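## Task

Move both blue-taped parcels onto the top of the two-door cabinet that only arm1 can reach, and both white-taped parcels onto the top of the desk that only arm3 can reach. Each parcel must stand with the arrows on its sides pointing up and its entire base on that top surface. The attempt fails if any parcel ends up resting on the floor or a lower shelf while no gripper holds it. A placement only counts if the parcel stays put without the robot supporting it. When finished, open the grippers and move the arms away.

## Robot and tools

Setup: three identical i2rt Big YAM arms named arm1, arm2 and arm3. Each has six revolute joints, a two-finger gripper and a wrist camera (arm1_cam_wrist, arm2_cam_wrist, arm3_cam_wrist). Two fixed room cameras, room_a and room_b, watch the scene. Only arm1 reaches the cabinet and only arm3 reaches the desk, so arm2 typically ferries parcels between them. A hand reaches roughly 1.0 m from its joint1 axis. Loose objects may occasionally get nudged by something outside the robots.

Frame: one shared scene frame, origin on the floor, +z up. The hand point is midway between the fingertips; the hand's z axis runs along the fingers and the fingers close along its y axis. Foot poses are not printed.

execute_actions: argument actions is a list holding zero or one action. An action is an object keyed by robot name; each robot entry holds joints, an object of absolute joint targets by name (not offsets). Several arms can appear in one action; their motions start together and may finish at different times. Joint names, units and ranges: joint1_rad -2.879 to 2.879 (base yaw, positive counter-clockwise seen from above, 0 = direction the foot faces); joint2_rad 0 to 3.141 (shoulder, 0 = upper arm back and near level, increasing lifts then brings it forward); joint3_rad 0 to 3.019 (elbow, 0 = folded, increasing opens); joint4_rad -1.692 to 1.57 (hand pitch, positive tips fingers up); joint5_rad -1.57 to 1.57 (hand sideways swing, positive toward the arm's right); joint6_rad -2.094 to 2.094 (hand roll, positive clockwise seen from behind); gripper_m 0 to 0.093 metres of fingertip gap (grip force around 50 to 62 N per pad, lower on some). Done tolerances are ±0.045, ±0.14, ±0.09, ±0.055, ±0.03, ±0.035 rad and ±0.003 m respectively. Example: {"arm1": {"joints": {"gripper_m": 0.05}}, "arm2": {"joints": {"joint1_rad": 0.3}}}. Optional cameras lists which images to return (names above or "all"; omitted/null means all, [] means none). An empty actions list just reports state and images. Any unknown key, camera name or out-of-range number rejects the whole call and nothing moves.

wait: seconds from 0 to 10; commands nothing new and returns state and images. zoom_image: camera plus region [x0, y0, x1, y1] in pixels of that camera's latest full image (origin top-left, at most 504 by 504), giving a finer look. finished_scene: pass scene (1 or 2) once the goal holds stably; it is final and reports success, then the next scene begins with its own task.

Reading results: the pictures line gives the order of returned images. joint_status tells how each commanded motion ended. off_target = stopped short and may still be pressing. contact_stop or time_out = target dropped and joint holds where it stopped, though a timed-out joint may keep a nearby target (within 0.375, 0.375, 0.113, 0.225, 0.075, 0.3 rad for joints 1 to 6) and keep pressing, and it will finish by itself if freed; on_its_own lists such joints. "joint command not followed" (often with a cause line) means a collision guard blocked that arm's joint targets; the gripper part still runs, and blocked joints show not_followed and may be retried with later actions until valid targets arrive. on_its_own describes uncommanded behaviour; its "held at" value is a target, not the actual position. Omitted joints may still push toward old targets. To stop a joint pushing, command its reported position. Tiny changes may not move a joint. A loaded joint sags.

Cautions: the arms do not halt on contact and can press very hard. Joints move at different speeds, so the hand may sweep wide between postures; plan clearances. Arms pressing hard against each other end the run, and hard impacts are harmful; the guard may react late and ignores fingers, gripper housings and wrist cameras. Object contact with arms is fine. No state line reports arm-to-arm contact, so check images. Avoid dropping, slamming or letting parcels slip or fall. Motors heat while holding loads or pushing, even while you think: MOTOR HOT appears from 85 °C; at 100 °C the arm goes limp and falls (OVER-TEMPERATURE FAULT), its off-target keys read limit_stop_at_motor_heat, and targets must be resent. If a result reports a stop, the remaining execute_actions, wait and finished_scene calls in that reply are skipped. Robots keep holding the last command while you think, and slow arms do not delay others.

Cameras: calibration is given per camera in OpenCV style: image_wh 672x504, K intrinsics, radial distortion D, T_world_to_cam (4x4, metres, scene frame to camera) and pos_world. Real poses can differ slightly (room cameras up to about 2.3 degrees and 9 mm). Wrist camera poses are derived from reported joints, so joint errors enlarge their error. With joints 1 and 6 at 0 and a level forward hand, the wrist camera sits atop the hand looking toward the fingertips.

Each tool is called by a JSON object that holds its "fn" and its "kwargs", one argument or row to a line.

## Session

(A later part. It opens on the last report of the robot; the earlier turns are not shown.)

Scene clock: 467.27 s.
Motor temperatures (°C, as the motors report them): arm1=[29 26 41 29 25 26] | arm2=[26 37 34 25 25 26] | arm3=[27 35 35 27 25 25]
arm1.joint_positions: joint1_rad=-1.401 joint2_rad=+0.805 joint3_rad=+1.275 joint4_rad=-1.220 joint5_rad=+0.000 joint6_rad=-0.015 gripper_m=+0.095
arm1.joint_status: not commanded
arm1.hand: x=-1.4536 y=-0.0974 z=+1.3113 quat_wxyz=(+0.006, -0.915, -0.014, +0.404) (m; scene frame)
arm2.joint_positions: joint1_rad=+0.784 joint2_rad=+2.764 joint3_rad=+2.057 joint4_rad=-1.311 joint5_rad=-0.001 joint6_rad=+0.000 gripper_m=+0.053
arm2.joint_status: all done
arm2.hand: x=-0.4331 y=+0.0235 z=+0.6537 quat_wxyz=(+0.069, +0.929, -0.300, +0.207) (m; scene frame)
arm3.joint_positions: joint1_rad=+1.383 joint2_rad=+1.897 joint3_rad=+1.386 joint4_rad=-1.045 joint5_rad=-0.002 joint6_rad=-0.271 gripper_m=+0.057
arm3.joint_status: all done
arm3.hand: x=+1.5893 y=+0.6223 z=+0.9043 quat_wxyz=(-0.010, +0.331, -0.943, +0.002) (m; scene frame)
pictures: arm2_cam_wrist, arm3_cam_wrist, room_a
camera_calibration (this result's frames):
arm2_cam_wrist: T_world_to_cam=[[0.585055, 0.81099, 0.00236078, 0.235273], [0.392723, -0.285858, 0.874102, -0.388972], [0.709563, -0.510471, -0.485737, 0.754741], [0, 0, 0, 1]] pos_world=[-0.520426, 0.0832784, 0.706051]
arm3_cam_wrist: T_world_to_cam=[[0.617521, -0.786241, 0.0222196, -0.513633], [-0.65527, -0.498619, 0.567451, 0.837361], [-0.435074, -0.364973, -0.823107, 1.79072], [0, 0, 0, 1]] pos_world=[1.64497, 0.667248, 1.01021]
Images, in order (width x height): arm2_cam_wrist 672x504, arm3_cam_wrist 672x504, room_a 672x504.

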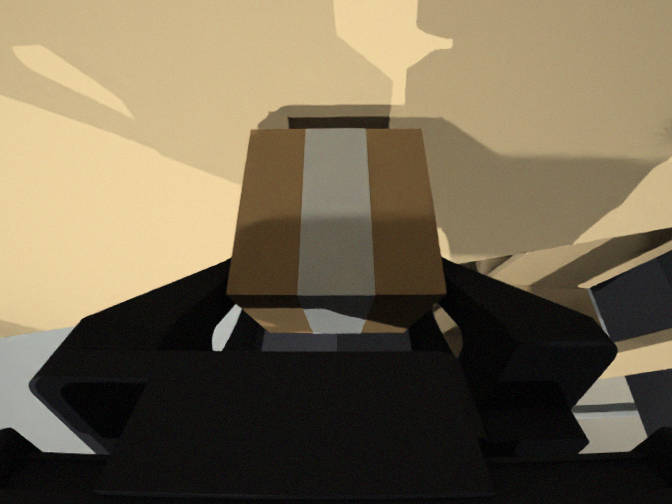

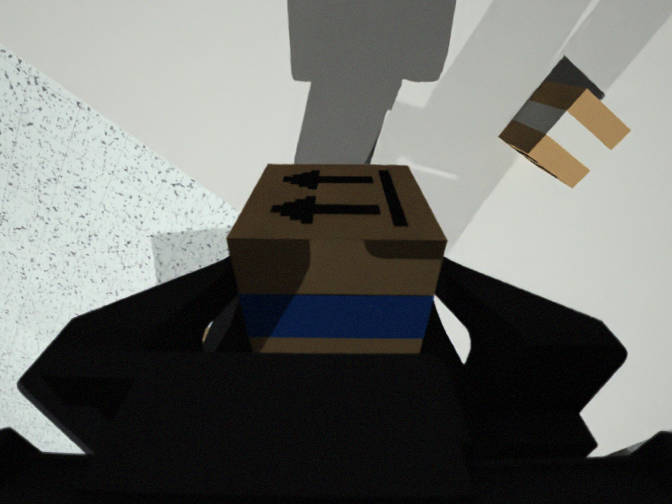

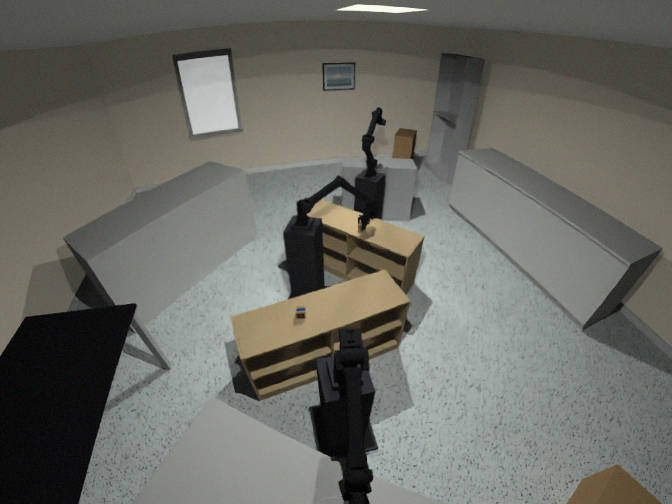

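{"fn": "execute_actions", "kwargs": {
  "actions": [
    {"arm3":{"joints":{"joint1_rad":-1.55,"joint6_rad":-1.6}},"arm2":{"joints":{"joint2_rad":2.79}}}
  ],
  "cameras": ["arm3_cam_wrist","arm2_cam_wrist","room_a"]
}}

Scene clock: 507.97 s.
Motor temperatures (°C, as the motors report them): arm1=[29 26 42 29 25 26] | arm2=[26 39 35 24 25 26] | arm3=[27 34 36 27 25 25]
arm1.joint_positions: joint1_rad=-1.401 joint2_rad=+0.805 joint3_rad=+1.275 joint4_rad=-1.220 joint5_rad=+0.000 joint6_rad=-0.015 gripper_m=+0.095
arm1.joint_status: not commanded
arm1.hand: x=-1.4536 y=-0.0974 z=+1.3113 quat_wxyz=(+0.006, -0.915, -0.014, +0.404) (m; scene frame)
arm2.joint_positions: joint1_rad=+0.784 joint2_rad=+2.780 joint3_rad=+2.057 joint4_rad=-1.311 joint5_rad=-0.001 joint6_rad=+0.000 gripper_m=+0.053
arm2.joint_status: all done
arm2.hand: x=-0.4283 y=+0.0199 z=+0.6451 quat_wxyz=(+0.071, +0.927, -0.300, +0.214) (m; scene frame)
arm3.joint_positions: joint1_rad=-1.558 joint2_rad=+1.897 joint3_rad=+1.386 joint4_rad=-1.045 joint5_rad=+0.002 joint6_rad=-1.585 gripper_m=+0.057
arm3.joint_status: all done
arm3.hand: x=+0.6404 y=+0.0994 z=+0.8999 quat_wxyz=(+0.001, -0.458, -0.889, +0.007) (m; scene frame)
pictures: arm2_cam_wrist, arm3_cam_wrist, room_a
camera_calibration (this result's frames):
arm2_cam_wrist: T_world_to_cam=[[0.584988, 0.811038, 0.00233915, 0.235312], [0.381884, -0.277989, 0.881412, -0.393923], [0.715509, -0.514722, -0.472343, 0.739324], [0, 0, 0, 1]] pos_world=[-0.516215, 0.080193, 0.695872]
arm3_cam_wrist: T_world_to_cam=[[-0.819801, -0.572106, 0.0249346, 0.55803], [-0.455006, 0.677204, 0.578242, -0.297472], [-0.347701, 0.462697, -0.815484, 1.03836], [0, 0, 0, 1]] pos_world=[0.683159, 0.0402568, 1.00486]
Images, in order (width x height): arm2_cam_wrist 672x504, arm3_cam_wrist 672x504, room_a 672x504.

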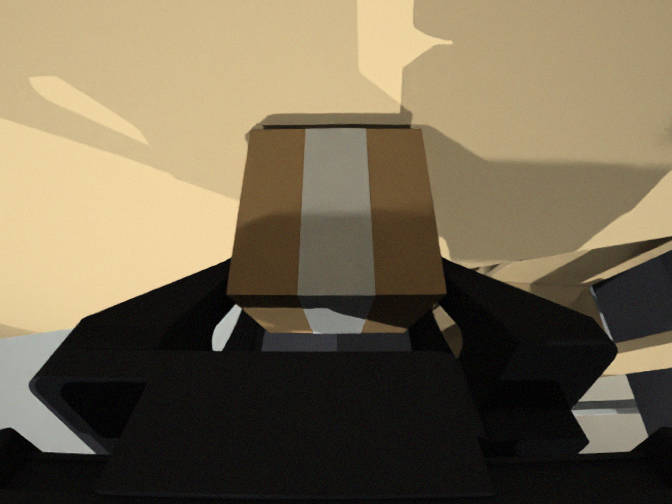

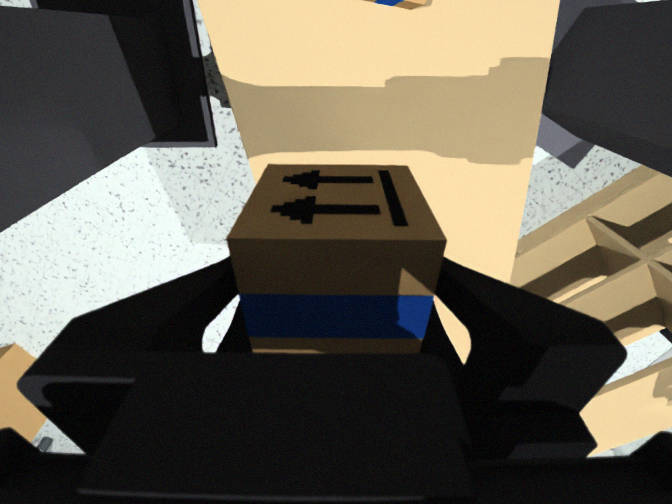

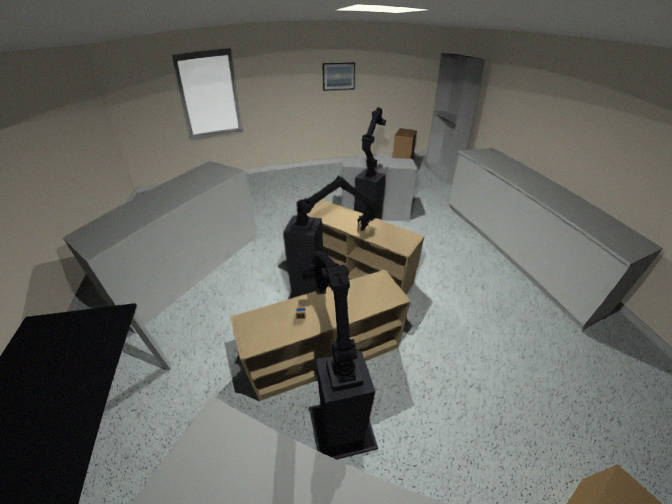

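{"fn": "execute_actions", "kwargs": {
  "actions": [
    {"arm3":{"joints":{"joint1_rad":-1.85,"joint2_rad":2.4,"joint3_rad":1.667,"joint4_rad":-0.8}},"arm2":{"joints":{"gripper_m":0.093}}}
  ],
  "cameras": ["arm3_cam_wrist","arm2_cam_wrist"]
}}

Scene clock: 524.60 s.
Motor temperatures (°C, as the motors report them): arm1=[29 26 42 29 25 26] | arm2=[26 39 35 24 25 26] | arm3=[27 35 36 27 25 25]
arm1.joint_positions: joint1_rad=-1.401 joint2_rad=+0.805 joint3_rad=+1.275 joint4_rad=-1.220 joint5_rad=+0.000 joint6_rad=-0.015 gripper_m=+0.095
arm1.joint_status: not commanded
arm1.hand: x=-1.4536 y=-0.0974 z=+1.3113 quat_wxyz=(+0.006, -0.915, -0.014, +0.404) (m; scene frame)
arm2.joint_positions: joint1_rad=+0.784 joint2_rad=+2.780 joint3_rad=+2.057 joint4_rad=-1.311 joint5_rad=-0.001 joint6_rad=+0.000 gripper_m=+0.093
arm2.joint_status: all done
arm2.hand: x=-0.4283 y=+0.0199 z=+0.6451 quat_wxyz=(+0.071, +0.927, -0.300, +0.214) (m; scene frame)
arm3.joint_positions: joint1_rad=-1.846 joint2_rad=+2.424 joint3_rad=+1.641 joint4_rad=-0.806 joint5_rad=+0.002 joint6_rad=-1.587 gripper_m=+0.057
arm3.joint_status: all done
arm3.hand: x=+0.5024 y=+0.2157 z=+0.6768 quat_wxyz=(-0.009, -0.581, -0.814, -0.008) (m; scene frame)
pictures: arm2_cam_wrist, arm3_cam_wrist
camera_calibration (this result's frames):
arm2_cam_wrist: T_world_to_cam=[[0.584988, 0.811038, 0.00233915, 0.235312], [0.381884, -0.277989, 0.881412, -0.393923], [0.715509, -0.514722, -0.472343, 0.739324], [0, 0, 0, 1]] pos_world=[-0.516215, 0.080193, 0.695872]
arm3_cam_wrist: T_world_to_cam=[[-0.94835, -0.317064, -0.0101597, 0.550351], [-0.264112, 0.771418, 0.578929, -0.426729], [-0.17572, 0.55171, -0.815315, 0.648875], [0, 0, 0, 1]] pos_world=[0.523241, 0.145692, 0.781674]
Images, in order (width x height): arm2_cam_wrist 672x504, arm3_cam_wrist 672x504.

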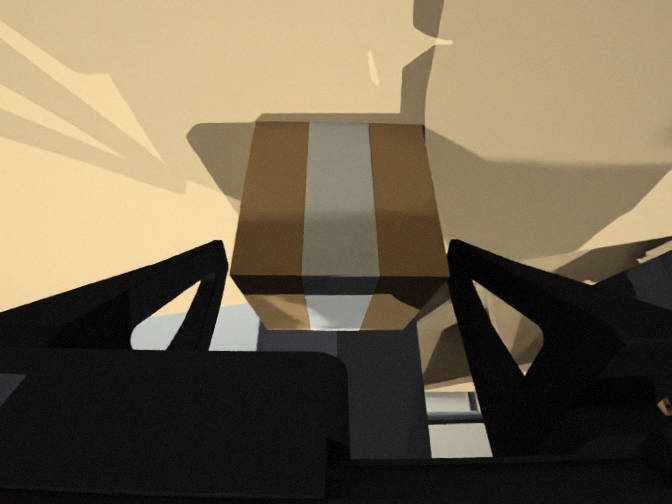

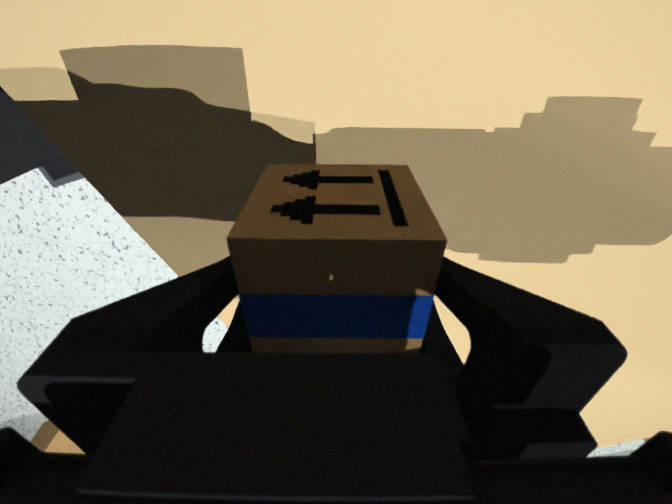

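{"fn": "execute_actions", "kwargs": {
  "actions": [
    {"arm3":{"joints":{"joint2_rad":2.5,"joint4_rad":-0.715}},"arm2":{"joints":{"joint2_rad":2.25}}}
  ],
  "cameras": ["arm3_cam_wrist"]
}}

Scene clock: 543.67 s.
Motor temperatures (°C, as the motors report them): arm1=[29 26 42 29 25 26] | arm2=[26 39 35 24 25 26] | arm3=[27 37 36 27 25 25]
arm1.joint_positions: joint1_rad=-1.401 joint2_rad=+0.805 joint3_rad=+1.275 joint4_rad=-1.220 joint5_rad=+0.000 joint6_rad=-0.015 gripper_m=+0.095
arm1.joint_status: not commanded
arm1.hand: x=-1.4536 y=-0.0974 z=+1.3113 quat_wxyz=(+0.006, -0.915, -0.014, +0.404) (m; scene frame)
arm2.joint_positions: joint1_rad=+0.784 joint2_rad=+2.259 joint3_rad=+2.067 joint4_rad=-1.311 joint5_rad=-0.001 joint6_rad=+0.000 gripper_m=+0.093
arm2.joint_status: all done
arm2.hand: x=-0.5307 y=+0.0953 z=+0.9794 quat_wxyz=(-0.010, +0.951, -0.308, -0.037) (m; scene frame)
arm3.joint_positions: joint1_rad=-1.846 joint2_rad=+2.499 joint3_rad=+1.642 joint4_rad=-0.728 joint5_rad=+0.002 joint6_rad=-1.587 gripper_m=+0.057
arm3.joint_status: all done
arm3.hand: x=+0.5084 y=+0.2174 z=+0.6319 quat_wxyz=(-0.008, -0.581, -0.814, -0.006) (m; scene frame)
pictures: arm3_cam_wrist
camera_calibration (this result's frames):
arm3_cam_wrist: T_world_to_cam=[[-0.948384, -0.317053, -0.00672667, 0.55401], [-0.262207, 0.772042, 0.578964, -0.401554], [-0.178369, 0.550844, -0.815325, 0.61391], [0, 0, 0, 1]] pos_world=[0.529626, 0.147498, 0.736748]
Images, in order (width x height): arm3_cam_wrist 672x504.

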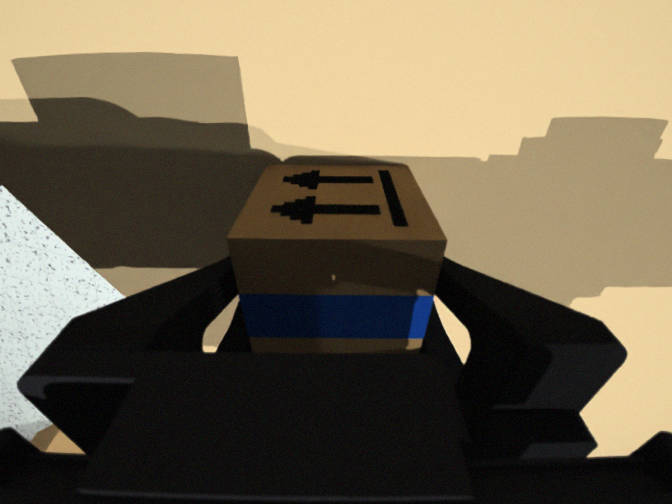

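{"fn": "execute_actions", "kwargs": {
  "actions": []
}}

Scene clock: 557.87 s.
Motor temperatures (°C, as the motors report them): arm1=[29 26 42 29 25 26] | arm2=[26 40 37 24 25 26] | arm3=[27 37 36 27 25 25]
arm1.joint_positions: joint1_rad=-1.401 joint2_rad=+0.805 joint3_rad=+1.275 joint4_rad=-1.220 joint5_rad=+0.000 joint6_rad=-0.015 gripper_m=+0.095
arm1.joint_status: not commanded
arm1.hand: x=-1.4536 y=-0.0974 z=+1.3113 quat_wxyz=(+0.006, -0.915, -0.014, +0.404) (m; scene frame)
arm2.joint_positions: joint1_rad=+0.784 joint2_rad=+2.259 joint3_rad=+2.067 joint4_rad=-1.311 joint5_rad=-0.001 joint6_rad=+0.000 gripper_m=+0.093
arm2.joint_status: all done
arm2.hand: x=-0.5307 y=+0.0953 z=+0.9794 quat_wxyz=(-0.010, +0.951, -0.308, -0.037) (m; scene frame)
arm3.joint_positions: joint1_rad=-1.846 joint2_rad=+2.499 joint3_rad=+1.642 joint4_rad=-0.728 joint5_rad=+0.002 joint6_rad=-1.587 gripper_m=+0.057
arm3.joint_status: all done
arm3.hand: x=+0.5084 y=+0.2174 z=+0.6319 quat_wxyz=(-0.008, -0.581, -0.814, -0.006) (m; scene frame)
pictures: arm1_cam_wrist, arm2_cam_wrist, arm3_cam_wrist, room_a, room_b
camera_calibration (this result's frames):
arm1_cam_wrist: T_world_to_cam=[[-0.0309053, 0.999101, 0.0290057, 0.0168003], [0.977096, 0.0363119, -0.209678, 1.7025], [-0.210543, 0.0218612, -0.97734, 1.0965], [0, 0, 0, 1]] pos_world=[-1.43213, -0.102577, 1.42814]
arm2_cam_wrist: T_world_to_cam=[[0.587373, 0.809313, 0.00233244, 0.234753], [0.690162, -0.502398, 0.520839, -0.0903607], [0.422694, -0.304317, -0.853652, 1.20734], [0, 0, 0, 1]] pos_world=[-0.585858, 0.132028, 1.07716]
arm3_cam_wrist: T_world_to_cam=[[-0.948384, -0.317053, -0.00672667, 0.55401], [-0.262207, 0.772042, 0.578964, -0.401554], [-0.178369, 0.550844, -0.815325, 0.61391], [0, 0, 0, 1]] pos_world=[0.529626, 0.147498, 0.736748]
Images, in order (width x height): arm1_cam_wrist 672x504, arm2_cam_wrist 672x504, arm3_cam_wrist 672x504, room_a 672x504, room_b 672x504.

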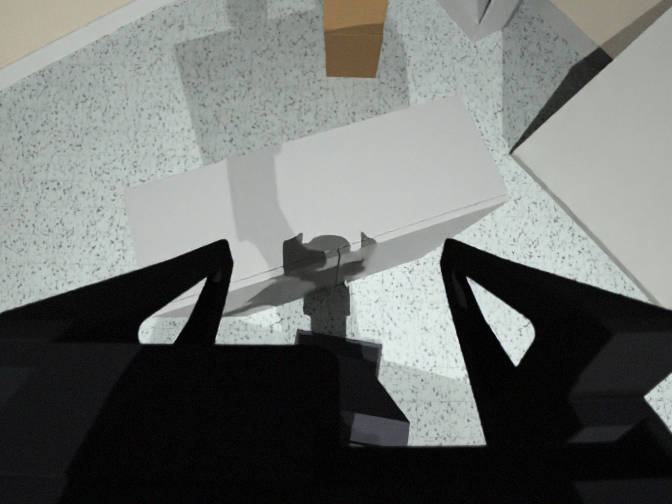

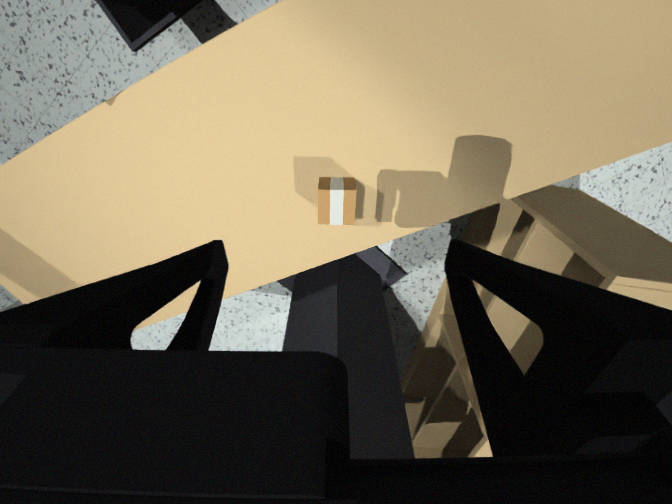

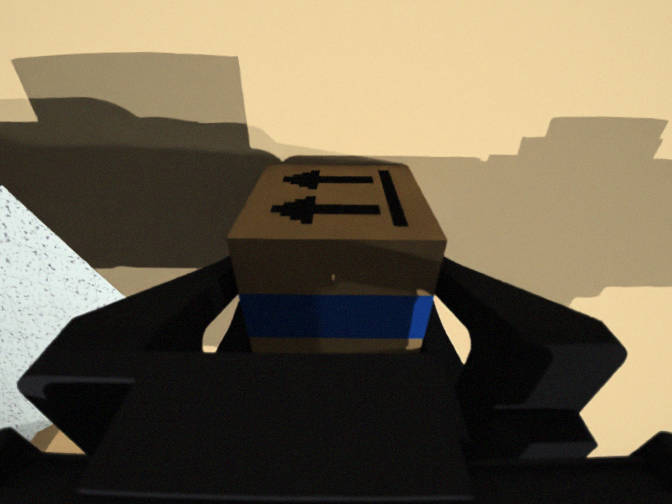

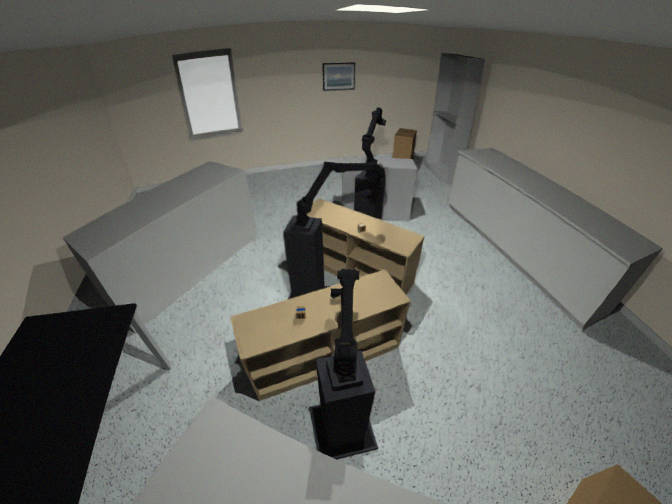

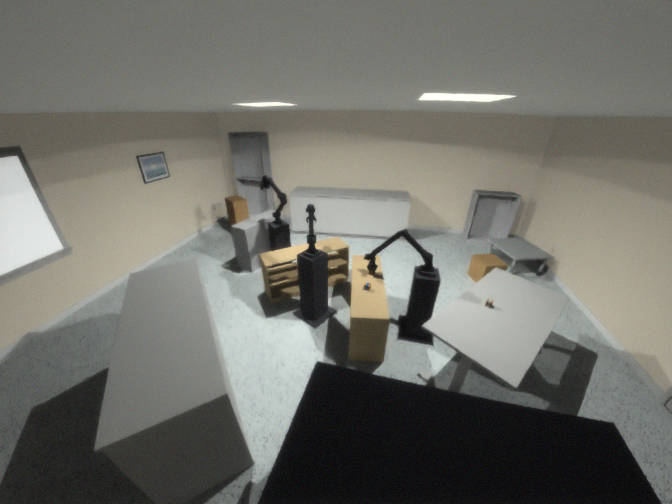

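{"fn": "execute_actions", "kwargs": {
  "actions": [
    {"arm3":{"joints":{"gripper_m":0.093}},"arm2":{"joints":{"joint3_rad":1.125,"joint4_rad":1.235}}}
  ],
  "cameras": ["arm2_cam_wrist","arm3_cam_wrist"]
}}

{"fn": "execute_actions", "kwargs": {
  "actions": [
    {"arm3":{"joints":{"joint2_rad":2.1,"joint4_rad":-1.1}},"arm2":{"joints":{"joint2_rad":2.65}}}
  ],
  "cameras": ["arm2_cam_wrist","room_b"]
}}

Scene clock: 567.13 s.
Motor temperatures (°C, as the motors report them): arm1=[29 26 42 29 25 26] | arm2=[26 40 37 24 25 26] | arm3=[27 37 36 27 25 25]
arm1.joint_positions: joint1_rad=-1.401 joint2_rad=+0.805 joint3_rad=+1.275 joint4_rad=-1.220 joint5_rad=+0.000 joint6_rad=-0.015 gripper_m=+0.095
arm1.joint_status: not commanded
arm1.hand: x=-1.4536 y=-0.0974 z=+1.3113 quat_wxyz=(+0.006, -0.915, -0.014, +0.404) (m; scene frame)
arm2.joint_positions: joint1_rad=+0.784 joint2_rad=+2.261 joint3_rad=+1.125 joint4_rad=+1.217 joint5_rad=-0.001 joint6_rad=+0.000 gripper_m=+0.093
arm2.joint_status: all done
arm2.hand: x=-0.5428 y=+0.1040 z=+0.9701 quat_wxyz=(-0.226, +0.642, -0.209, -0.702) (m; scene frame)
arm3.joint_positions: joint1_rad=-1.846 joint2_rad=+2.499 joint3_rad=+1.642 joint4_rad=-0.728 joint5_rad=+0.002 joint6_rad=-1.587 gripper_m=+0.093
arm3.joint_status: all done
arm3.hand: x=+0.5084 y=+0.2174 z=+0.6319 quat_wxyz=(-0.008, -0.581, -0.814, -0.006) (m; scene frame)
pictures: arm2_cam_wrist, arm3_cam_wrist
camera_calibration (this result's frames):
arm2_cam_wrist: T_world_to_cam=[[0.590525, 0.807006, -0.00462373, 0.243525], [0.409733, -0.304747, -0.859795, 1.09381], [-0.695269, 0.505836, -0.510618, 0.183198], [0, 0, 0, 1]] pos_world=[-0.464605, 0.044141, 1.03512]
arm3_cam_wrist: T_world_to_cam=[[-0.948384, -0.317053, -0.00672667, 0.55401], [-0.262207, 0.772042, 0.578964, -0.401554], [-0.178369, 0.550844, -0.815325, 0.61391], [0, 0, 0, 1]] pos_world=[0.529626, 0.147498, 0.736748]
Images, in order (width x height): arm2_cam_wrist 672x504, arm3_cam_wrist 672x504.

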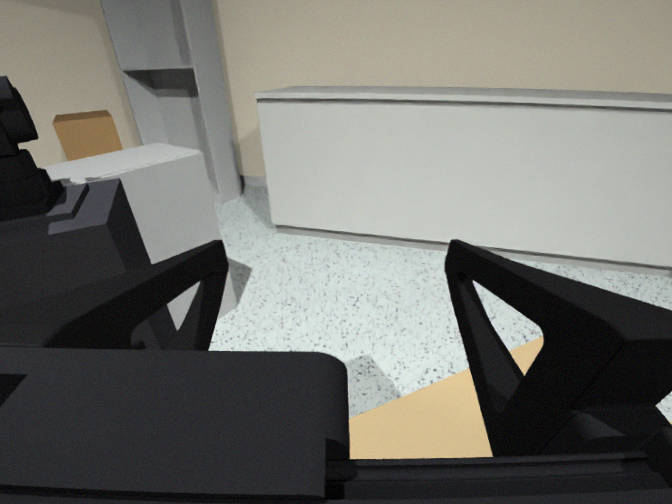

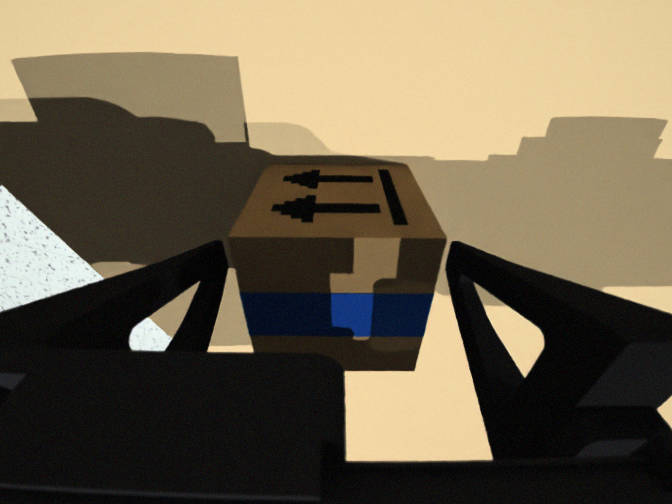

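Scene clock: 568.67 s.
Motor temperatures (°C, as the motors report them): arm1=[29 26 42 29 25 26] | arm2=[26 40 36 24 25 26] | arm3=[27 37 36 27 25 25]
arm1.joint_positions: joint1_rad=-1.401 joint2_rad=+0.805 joint3_rad=+1.275 joint4_rad=-1.220 joint5_rad=+0.000 joint6_rad=-0.015 gripper_m=+0.095
arm1.joint_status: not commanded
arm1.hand: x=-1.4536 y=-0.0974 z=+1.3113 quat_wxyz=(+0.006, -0.915, -0.014, +0.404) (m; scene frame)
arm2.joint_positions: joint1_rad=+0.784 joint2_rad=+2.666 joint3_rad=+1.111 joint4_rad=+1.227 joint5_rad=-0.001 joint6_rad=+0.000 gripper_m=+0.093
arm2.joint_status: all done
arm2.hand: x=-0.4697 y=+0.0501 z=+0.6989 quat_wxyz=(-0.179, +0.771, -0.250, -0.557) (m; scene frame)
arm3.joint_positions: joint1_rad=-1.846 joint2_rad=+2.098 joint3_rad=+1.652 joint4_rad=-1.085 joint5_rad=+0.002 joint6_rad=-1.587 gripper_m=+0.093
arm3.joint_status: all done
arm3.hand: x=+0.4944 y=+0.2144 z=+0.8765 quat_wxyz=(+0.008, -0.581, -0.814, +0.015) (m; scene frame)
pictures: arm2_cam_wrist, room_b
camera_calibration (this result's frames):
arm2_cam_wrist: T_world_to_cam=[[0.590668, 0.806912, -0.00235288, 0.2411], [0.653114, -0.479794, -0.585866, 0.745835], [-0.473871, 0.344516, -0.810404, 0.444485], [0, 0, 0, 1]] pos_world=[-0.418896, 0.0101694, 0.79774]
Images, in order (width x height): arm2_cam_wrist 672x504, room_b 672x504.

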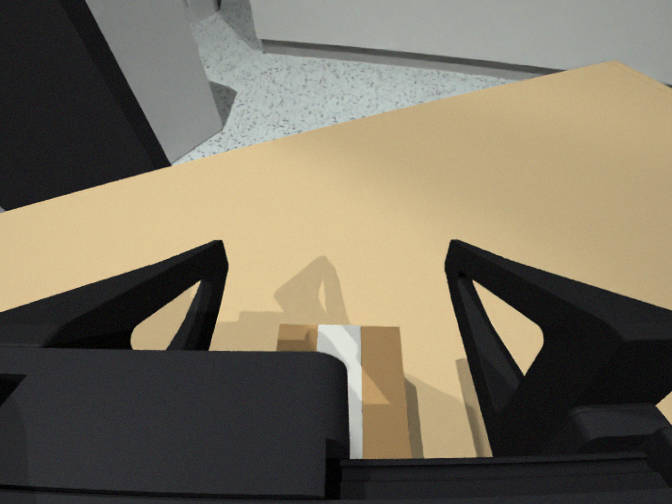

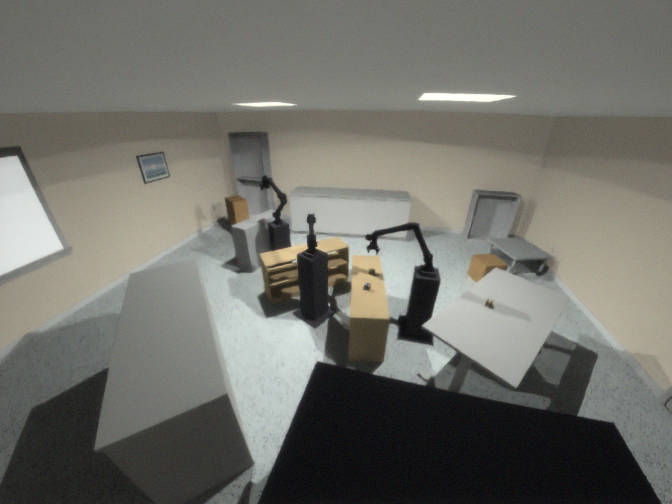

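{"fn": "execute_actions", "kwargs": {
  "actions": [
    {"arm3":{"joints":{"joint1_rad":0.3}},"arm2":{"joints":{"joint2_rad":2.765}}}
  ],
  "cameras": ["arm2_cam_wrist","room_b"]
}}

Scene clock: 578.10 s.
Motor temperatures (°C, as the motors report them): arm1=[29 26 42 29 25 26] | arm2=[26 39 35 24 25 26] | arm3=[27 37 37 27 25 25]
arm1.joint_positions: joint1_rad=-1.401 joint2_rad=+0.805 joint3_rad=+1.275 joint4_rad=-1.220 joint5_rad=+0.000 joint6_rad=-0.015 gripper_m=+0.095
arm1.joint_status: not commanded
arm1.hand: x=-1.4536 y=-0.0974 z=+1.3113 quat_wxyz=(+0.006, -0.915, -0.014, +0.404) (m; scene frame)
arm2.joint_positions: joint1_rad=+0.784 joint2_rad=+2.774 joint3_rad=+1.122 joint4_rad=+1.227 joint5_rad=-0.001 joint6_rad=+0.000 gripper_m=+0.093
arm2.joint_status: all done
arm2.hand: x=-0.4411 y=+0.0292 z=+0.6377 quat_wxyz=(-0.166, +0.797, -0.259, -0.519) (m; scene frame)
arm3.joint_positions: joint1_rad=+0.309 joint2_rad=+2.098 joint3_rad=+1.652 joint4_rad=-1.085 joint5_rad=-0.001 joint6_rad=-1.587 gripper_m=+0.093
arm3.joint_status: all done
arm3.hand: x=+1.5787 y=+0.0195 z=+0.8847 quat_wxyz=(-0.011, +0.442, -0.897, +0.021) (m; scene frame)
pictures: arm2_cam_wrist, room_b
camera_calibration (this result's frames):
arm2_cam_wrist: T_world_to_cam=[[0.590591, 0.806969, -0.00181828, 0.240571], [0.696102, -0.510588, -0.504719, 0.649446], [-0.408221, 0.296817, -0.863282, 0.47968], [0, 0, 0, 1]] pos_world=[-0.398344, -0.00491085, 0.742324]
Images, in order (width x height): arm2_cam_wrist 672x504, room_b 672x504.

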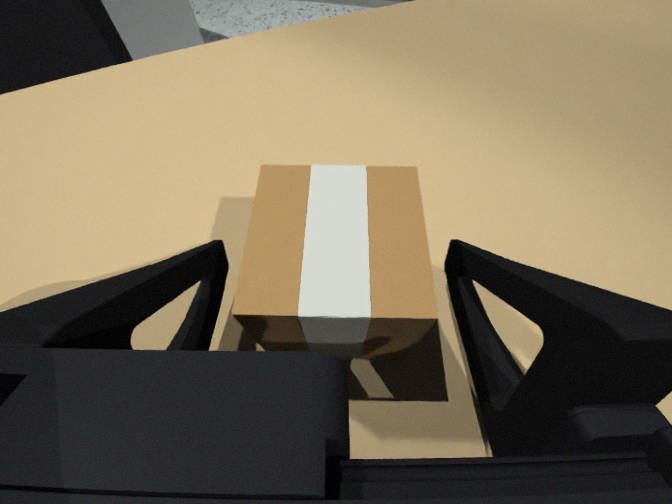

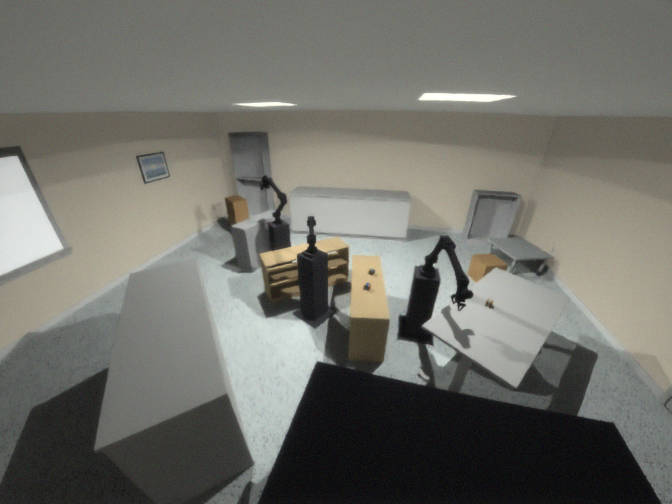

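{"fn": "execute_actions", "kwargs": {
  "actions": [
    {"arm2":{"joints":{"gripper_m":0.046}}}
  ],
  "cameras": []
}}

{"fn": "execute_actions", "kwargs": {
  "actions": [
    {"arm2":{"joints":{"joint2_rad":2.3}}}
  ],
  "cameras": ["arm2_cam_wrist"]
}}

Scene clock: 584.07 s.
Motor temperatures (°C, as the motors report them): arm1=[29 26 42 29 25 26] | arm2=[26 39 34 25 25 26] | arm3=[27 37 37 27 25 25]
arm1.joint_positions: joint1_rad=-1.401 joint2_rad=+0.805 joint3_rad=+1.275 joint4_rad=-1.220 joint5_rad=+0.000 joint6_rad=-0.015 gripper_m=+0.095
arm1.joint_status: not commanded
arm1.hand: x=-1.4536 y=-0.0974 z=+1.3113 quat_wxyz=(+0.006, -0.915, -0.014, +0.404) (m; scene frame)
arm2.joint_positions: joint1_rad=+0.784 joint2_rad=+2.774 joint3_rad=+1.122 joint4_rad=+1.227 joint5_rad=-0.001 joint6_rad=-0.001 gripper_m=+0.053
arm2.joint_status: gripper_m off_target (ended at +0.053, target +0.046)
arm2.hand: x=-0.4411 y=+0.0292 z=+0.6377 quat_wxyz=(-0.167, +0.798, -0.259, -0.519) (m; scene frame)
arm3.joint_positions: joint1_rad=+0.309 joint2_rad=+2.098 joint3_rad=+1.652 joint4_rad=-1.085 joint5_rad=-0.001 joint6_rad=-1.587 gripper_m=+0.093
arm3.joint_status: not commanded
arm3.hand: x=+1.5787 y=+0.0195 z=+0.8847 quat_wxyz=(-0.011, +0.442, -0.897, +0.021) (m; scene frame)
pictures: none
No camera images: the call's "cameras" was empty. Leave "cameras" out to get every camera's image.

Scene clock: 585.47 s.
Motor temperatures (°C, as the motors report them): arm1=[29 26 42 29 25 26] | arm2=[26 39 34 25 25 26] | arm3=[27 37 37 27 25 25]
arm1.joint_positions: joint1_rad=-1.401 joint2_rad=+0.805 joint3_rad=+1.275 joint4_rad=-1.220 joint5_rad=+0.000 joint6_rad=-0.015 gripper_m=+0.095
arm1.joint_status: not commanded
arm1.hand: x=-1.4536 y=-0.0974 z=+1.3113 quat_wxyz=(+0.006, -0.915, -0.014, +0.404) (m; scene frame)
arm2.joint_positions: joint1_rad=+0.784 joint2_rad=+2.297 joint3_rad=+1.120 joint4_rad=+1.231 joint5_rad=-0.001 joint6_rad=-0.001 gripper_m=+0.053
arm2.joint_status: all done
arm2.hand: x=-0.5388 y=+0.1011 z=+0.9460 quat_wxyz=(-0.223, +0.652, -0.212, -0.693) (m; scene frame)
arm3.joint_positions: joint1_rad=+0.309 joint2_rad=+2.098 joint3_rad=+1.652 joint4_rad=-1.085 joint5_rad=-0.001 joint6_rad=-1.587 gripper_m=+0.093
arm3.joint_status: not commanded
arm3.hand: x=+1.5787 y=+0.0195 z=+0.8847 quat_wxyz=(-0.011, +0.442, -0.897, +0.021) (m; scene frame)
pictures: arm2_cam_wrist
camera_calibration (this result's frames):
arm2_cam_wrist: T_world_to_cam=[[0.590577, 0.806971, -0.00409436, 0.242992], [0.428915, -0.318189, -0.845451, 1.06867], [-0.683557, 0.497548, -0.534037, 0.204513], [0, 0, 0, 1]] pos_world=[-0.46208, 0.042198, 1.01372]
Images, in order (width x height): arm2_cam_wrist 672x504.

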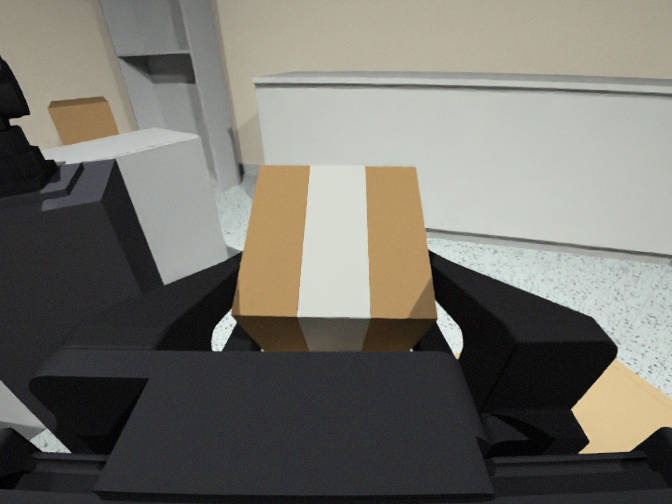

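{"fn": "execute_actions", "kwargs": {
  "actions": [
    {"arm2":{"joints":{"joint1_rad":-1.12,"joint3_rad":2.055,"joint4_rad":-1.272}}}
  ],
  "cameras": ["arm2_cam_wrist","room_b"]
}}

Scene clock: 594.27 s.
Motor temperatures (°C, as the motors report them): arm1=[29 26 42 29 25 26] | arm2=[26 39 35 25 25 26] | arm3=[27 37 37 27 25 25]
arm1.joint_positions: joint1_rad=-1.401 joint2_rad=+0.805 joint3_rad=+1.275 joint4_rad=-1.220 joint5_rad=+0.000 joint6_rad=-0.015 gripper_m=+0.095
arm1.joint_status: not commanded
arm1.hand: x=-1.4536 y=-0.0974 z=+1.3113 quat_wxyz=(+0.006, -0.915, -0.014, +0.404) (m; scene frame)
arm2.joint_positions: joint1_rad=-1.124 joint2_rad=+2.310 joint3_rad=+2.019 joint4_rad=-1.264 joint5_rad=+0.002 joint6_rad=-0.002 gripper_m=+0.053
arm2.joint_status: all done
arm2.hand: x=+0.6137 y=+0.0780 z=+0.9176 quat_wxyz=(-0.004, +0.300, -0.954, -0.003) (m; scene frame)
arm3.joint_positions: joint1_rad=+0.309 joint2_rad=+2.098 joint3_rad=+1.652 joint4_rad=-1.085 joint5_rad=-0.001 joint6_rad=-1.587 gripper_m=+0.093
arm3.joint_status: not commanded
arm3.hand: x=+1.5787 y=+0.0195 z=+0.8847 quat_wxyz=(-0.011, +0.442, -0.897, +0.021) (m; scene frame)
pictures: arm2_cam_wrist, room_b
camera_calibration (this result's frames):
arm2_cam_wrist: T_world_to_cam=[[0.571103, -0.820874, 0.00272566, -0.286482], [-0.671935, -0.46557, 0.575975, -0.0742044], [-0.471534, -0.330773, -0.817463, 1.18324], [0, 0, 0, 1]] pos_world=[0.671689, 0.121671, 1.01078]
Images, in order (width x height): arm2_cam_wrist 672x504, room_b 672x504.

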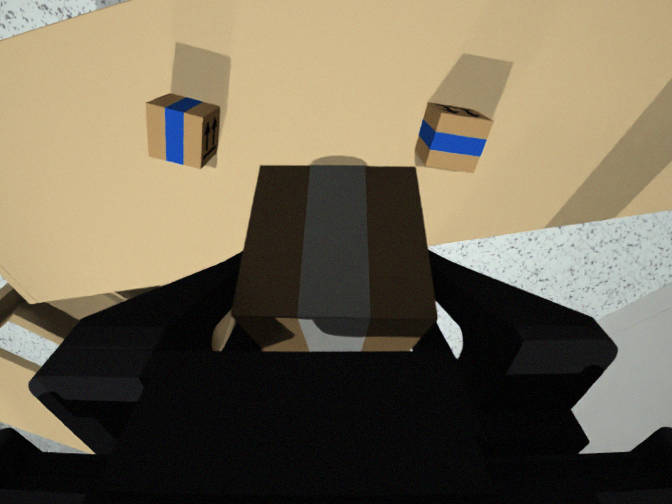

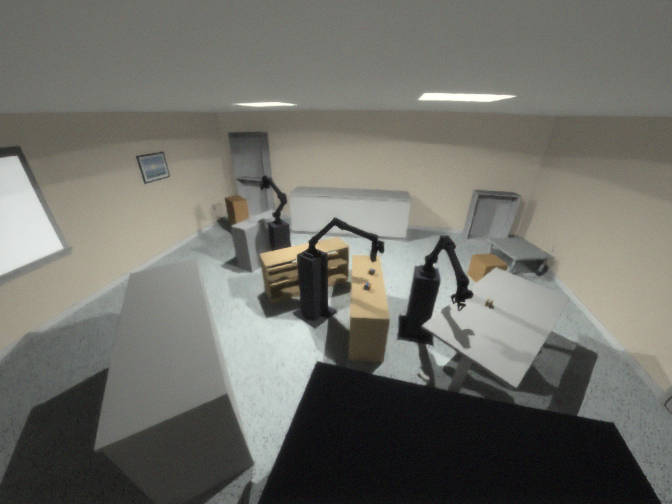

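{"fn": "execute_actions", "kwargs": {
  "actions": [
    {"arm2":{"joints":{"joint2_rad":2.72,"joint4_rad":-1.23}}}
  ],
  "cameras": ["arm2_cam_wrist","room_b"]
}}

Scene clock: 603.00 s.
Motor temperatures (°C, as the motors report them): arm1=[29 26 43 29 25 26] | arm2=[26 40 36 24 25 26] | arm3=[27 37 37 27 25 25]
arm1.joint_positions: joint1_rad=-1.401 joint2_rad=+0.805 joint3_rad=+1.275 joint4_rad=-1.220 joint5_rad=+0.000 joint6_rad=-0.015 gripper_m=+0.095
arm1.joint_status: not commanded
arm1.hand: x=-1.4536 y=-0.0974 z=+1.3113 quat_wxyz=(+0.006, -0.915, -0.014, +0.404) (m; scene frame)
arm2.joint_positions: joint1_rad=-1.124 joint2_rad=+2.745 joint3_rad=+2.036 joint4_rad=-1.233 joint5_rad=+0.003 joint6_rad=-0.002 gripper_m=+0.053
arm2.joint_status: all done
arm2.hand: x=+0.5305 y=+0.0221 z=+0.6458 quat_wxyz=(+0.179, +0.295, -0.937, +0.054) (m; scene frame)
arm3.joint_positions: joint1_rad=+0.309 joint2_rad=+2.098 joint3_rad=+1.652 joint4_rad=-1.085 joint5_rad=-0.001 joint6_rad=-1.587 gripper_m=+0.093
arm3.joint_status: not commanded
arm3.hand: x=+1.5787 y=+0.0195 z=+0.8847 quat_wxyz=(-0.011, +0.442, -0.897, +0.021) (m; scene frame)
pictures: arm2_cam_wrist, room_b
camera_calibration (this result's frames):
arm2_cam_wrist: T_world_to_cam=[[0.573841, -0.818963, 0.0023092, -0.285409], [-0.443447, -0.308347, 0.841592, -0.295782], [-0.688521, -0.483964, -0.540109, 0.842652], [0, 0, 0, 1]] pos_world=[0.612799, 0.082871, 0.704711]
Images, in order (width x height): arm2_cam_wrist 672x504, room_b 672x504.

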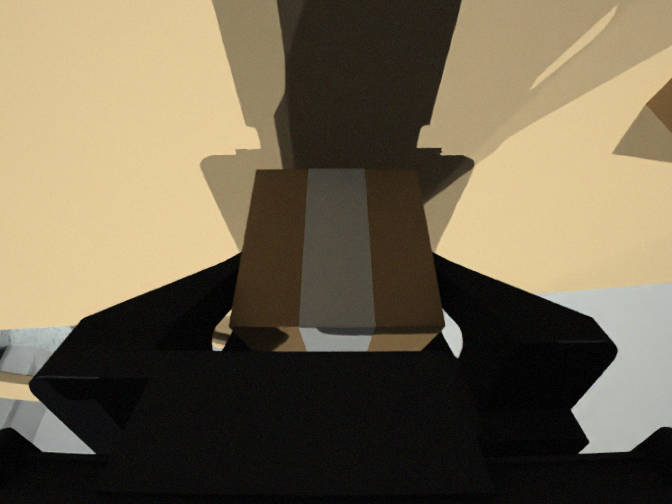

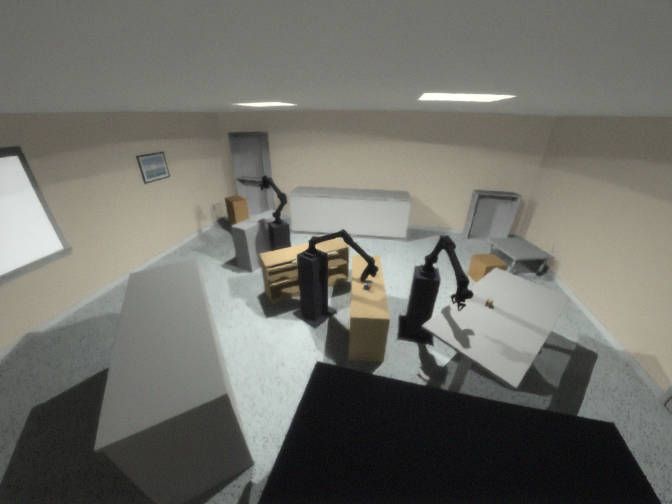

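{"fn": "zoom_image", "kwargs": {
  "camera": "room_b",
  "region": [320, 240, 420, 320]
}}

Region (320, 240, 420, 320) of room_b's 672x504 image, scaled by 5.040, with more detail than that image has; it fills the top 403 rows of this view, and the rest is white.

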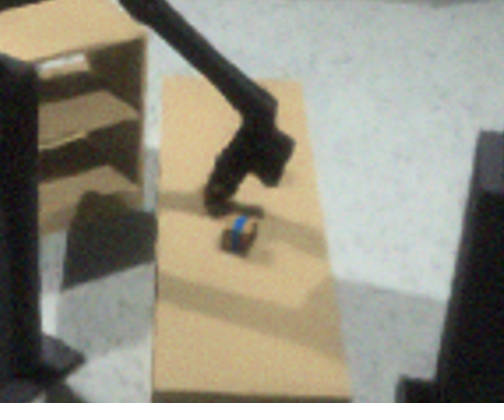

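{"fn": "execute_actions", "kwargs": {
  "actions": [
    {"arm2":{"joints":{"gripper_m":0.093}}}
  ],
  "cameras": ["arm2_cam_wrist"]
}}

Scene clock: 611.97 s.
Motor temperatures (°C, as the motors report them): arm1=[29 26 43 29 25 26] | arm2=[26 41 36 24 25 26] | arm3=[27 37 38 27 25 25]
arm1.joint_positions: joint1_rad=-1.401 joint2_rad=+0.805 joint3_rad=+1.275 joint4_rad=-1.220 joint5_rad=+0.000 joint6_rad=-0.015 gripper_m=+0.095
arm1.joint_status: not commanded
arm1.hand: x=-1.4536 y=-0.0974 z=+1.3113 quat_wxyz=(+0.006, -0.915, -0.014, +0.404) (m; scene frame)
arm2.joint_positions: joint1_rad=-1.124 joint2_rad=+2.745 joint3_rad=+2.036 joint4_rad=-1.233 joint5_rad=+0.003 joint6_rad=-0.002 gripper_m=+0.093
arm2.joint_status: all done
arm2.hand: x=+0.5305 y=+0.0221 z=+0.6458 quat_wxyz=(+0.179, +0.295, -0.937, +0.054) (m; scene frame)
arm3.joint_positions: joint1_rad=+0.309 joint2_rad=+2.098 joint3_rad=+1.652 joint4_rad=-1.085 joint5_rad=-0.001 joint6_rad=-1.587 gripper_m=+0.093
arm3.joint_status: not commanded
arm3.hand: x=+1.5787 y=+0.0195 z=+0.8847 quat_wxyz=(-0.011, +0.442, -0.897, +0.021) (m; scene frame)
pictures: arm2_cam_wrist
camera_calibration (this result's frames):
arm2_cam_wrist: T_world_to_cam=[[0.573841, -0.818963, 0.0023092, -0.285409], [-0.443447, -0.308347, 0.841592, -0.295782], [-0.688521, -0.483964, -0.540109, 0.842652], [0, 0, 0, 1]] pos_world=[0.612799, 0.082871, 0.704711]
Images, in order (width x height): arm2_cam_wrist 672x504.

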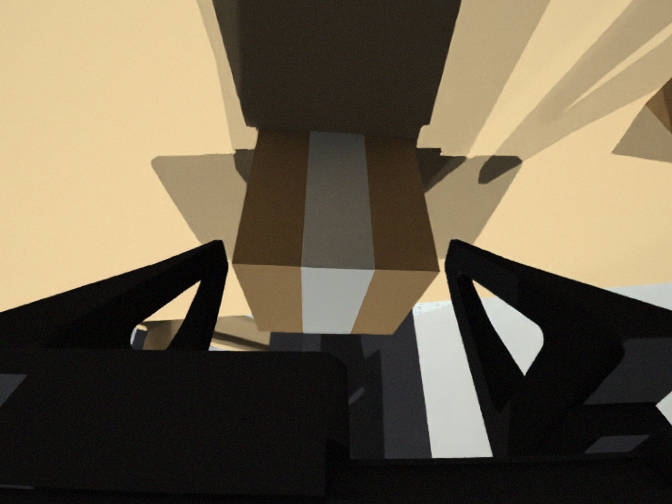

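{"fn": "execute_actions", "kwargs": {
  "actions": [
    {"arm2":{"joints":{"joint2_rad":2.4}}}
  ],
  "cameras": []
}}

{"fn": "execute_actions", "kwargs": {
  "actions": [
    {"arm2":{"joints":{"joint1_rad":-0.885,"joint2_rad":2.5,"joint3_rad":2.15,"joint4_rad":-0.91,"joint6_rad":0.55}}}
  ],
  "cameras": ["arm2_cam_wrist","room_b"]
}}

Scene clock: 629.20 s.
Motor temperatures (°C, as the motors report them): arm1=[29 26 43 29 25 26] | arm2=[26 41 36 24 25 26] | arm3=[27 37 38 27 25 25]
arm1.joint_positions: joint1_rad=-1.401 joint2_rad=+0.805 joint3_rad=+1.275 joint4_rad=-1.220 joint5_rad=+0.000 joint6_rad=-0.015 gripper_m=+0.095
arm1.joint_status: not commanded
arm1.hand: x=-1.4536 y=-0.0974 z=+1.3113 quat_wxyz=(+0.006, -0.915, -0.014, +0.404) (m; scene frame)
arm2.joint_positions: joint1_rad=-1.124 joint2_rad=+2.401 joint3_rad=+2.048 joint4_rad=-1.233 joint5_rad=+0.003 joint6_rad=-0.002 gripper_m=+0.093
arm2.joint_status: all done
arm2.hand: x=+0.6173 y=+0.0808 z=+0.8666 quat_wxyz=(+0.010, +0.300, -0.954, +0.002) (m; scene frame)
arm3.joint_positions: joint1_rad=+0.309 joint2_rad=+2.098 joint3_rad=+1.652 joint4_rad=-1.085 joint5_rad=-0.001 joint6_rad=-1.587 gripper_m=+0.093
arm3.joint_status: not commanded
arm3.hand: x=+1.5787 y=+0.0195 z=+0.8847 quat_wxyz=(-0.011, +0.442, -0.897, +0.021) (m; scene frame)
pictures: none
No camera images: the call's "cameras" was empty. Leave "cameras" out to get every camera's image.

Scene clock: 630.73 s.
Motor temperatures (°C, as the motors report them): arm1=[29 26 43 29 25 26] | arm2=[26 41 36 24 25 26] | arm3=[27 37 38 27 25 25]
arm1.joint_positions: joint1_rad=-1.401 joint2_rad=+0.805 joint3_rad=+1.275 joint4_rad=-1.220 joint5_rad=+0.000 joint6_rad=-0.015 gripper_m=+0.095
arm1.joint_status: not commanded
arm1.hand: x=-1.4536 y=-0.0974 z=+1.3113 quat_wxyz=(+0.006, -0.915, -0.014, +0.404) (m; scene frame)
arm2.joint_positions: joint1_rad=-0.892 joint2_rad=+2.503 joint3_rad=+2.099 joint4_rad=-0.922 joint5_rad=-0.001 joint6_rad=+0.533 gripper_m=+0.093
arm2.joint_status: all done
arm2.hand: x=+0.5599 y=+0.2590 z=+0.8224 quat_wxyz=(-0.090, +0.151, -0.981, -0.079) (m; scene frame)
arm3.joint_positions: joint1_rad=+0.309 joint2_rad=+2.098 joint3_rad=+1.652 joint4_rad=-1.085 joint5_rad=-0.001 joint6_rad=-1.587 gripper_m=+0.093
arm3.joint_status: not commanded
arm3.hand: x=+1.5787 y=+0.0195 z=+0.8847 quat_wxyz=(-0.011, +0.442, -0.897, +0.021) (m; scene frame)
pictures: arm2_cam_wrist, room_b
camera_calibration (this result's frames):
arm2_cam_wrist: T_world_to_cam=[[0.308053, -0.94342, -0.122727, 0.17523], [-0.85264, -0.331003, 0.40428, 0.236283], [-0.422028, -0.019898, -0.906364, 1.10478], [0, 0, 0, 1]] pos_world=[0.613732, 0.265509, 0.927312]
Images, in order (width x height): arm2_cam_wrist 672x504, room_b 672x504.

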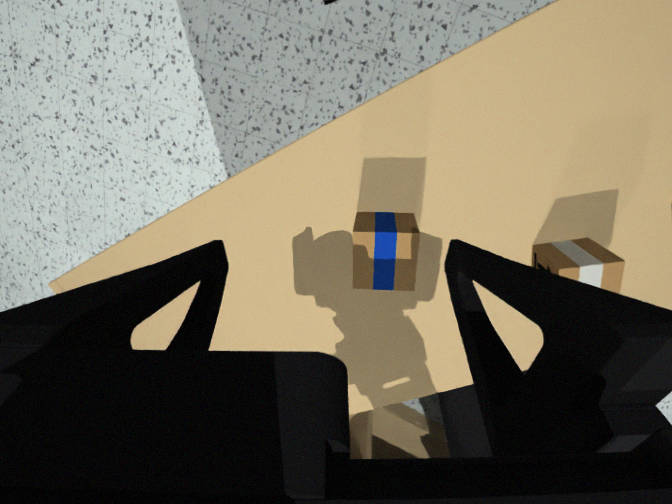

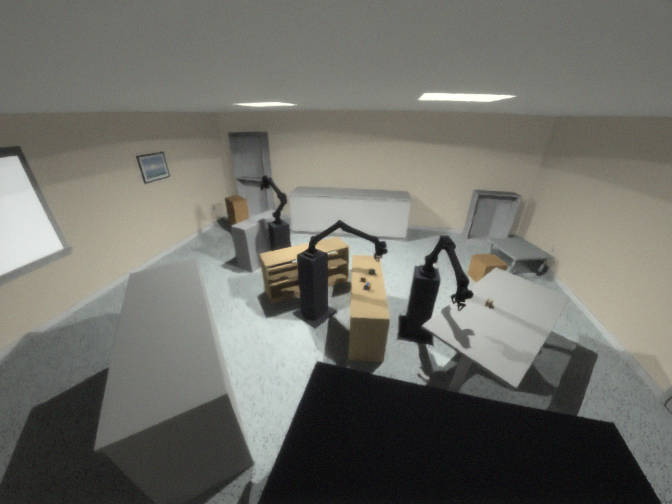

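{"fn": "execute_actions", "kwargs": {
  "actions": [
    {"arm2":{"joints":{"joint1_rad":-0.855,"joint2_rad":2.67,"joint3_rad":2.105,"joint4_rad":-0.89,"joint6_rad":0.57}}}
  ],
  "cameras": ["arm2_cam_wrist"]
}}

Scene clock: 640.73 s.
Motor temperatures (°C, as the motors report them): arm1=[29 26 43 29 25 26] | arm2=[26 41 39 24 25 26] | arm3=[27 37 38 27 25 25]
arm1.joint_positions: joint1_rad=-1.401 joint2_rad=+0.805 joint3_rad=+1.275 joint4_rad=-1.220 joint5_rad=+0.000 joint6_rad=-0.015 gripper_m=+0.095
arm1.joint_status: not commanded
arm1.hand: x=-1.4536 y=-0.0974 z=+1.3113 quat_wxyz=(+0.006, -0.915, -0.014, +0.404) (m; scene frame)
arm2.joint_positions: joint1_rad=-0.859 joint2_rad=+2.685 joint3_rad=+2.093 joint4_rad=-0.899 joint5_rad=+0.003 joint6_rad=+0.553 gripper_m=+0.093
arm2.joint_status: all done
arm2.hand: x=+0.5082 y=+0.2382 z=+0.6876 quat_wxyz=(-0.027, +0.158, -0.987, -0.026) (m; scene frame)
arm3.joint_positions: joint1_rad=+0.309 joint2_rad=+2.098 joint3_rad=+1.652 joint4_rad=-1.085 joint5_rad=-0.001 joint6_rad=-1.587 gripper_m=+0.093
arm3.joint_status: not commanded
arm3.hand: x=+1.5787 y=+0.0195 z=+0.8847 quat_wxyz=(-0.011, +0.442, -0.897, +0.021) (m; scene frame)
pictures: arm2_cam_wrist
camera_calibration (this result's frames):
arm2_cam_wrist: T_world_to_cam=[[0.312656, -0.949146, -0.0369965, 0.0951078], [-0.797862, -0.283558, 0.531988, 0.112854], [-0.515425, -0.136811, -0.845943, 0.994166], [0, 0, 0, 1]] pos_world=[0.572724, 0.258285, 0.784489]
Images, in order (width x height): arm2_cam_wrist 672x504.

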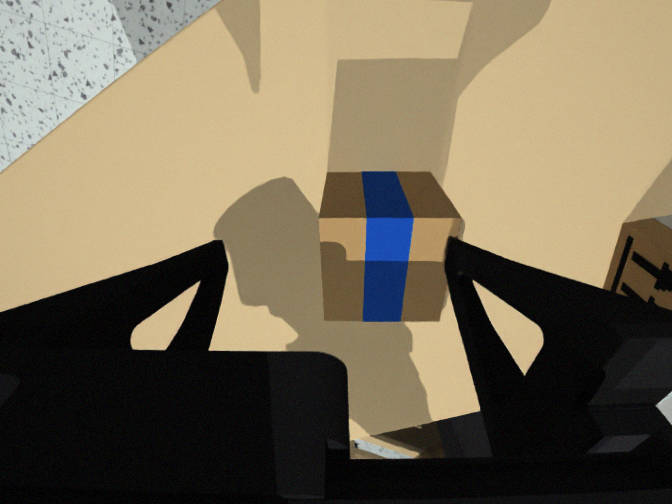

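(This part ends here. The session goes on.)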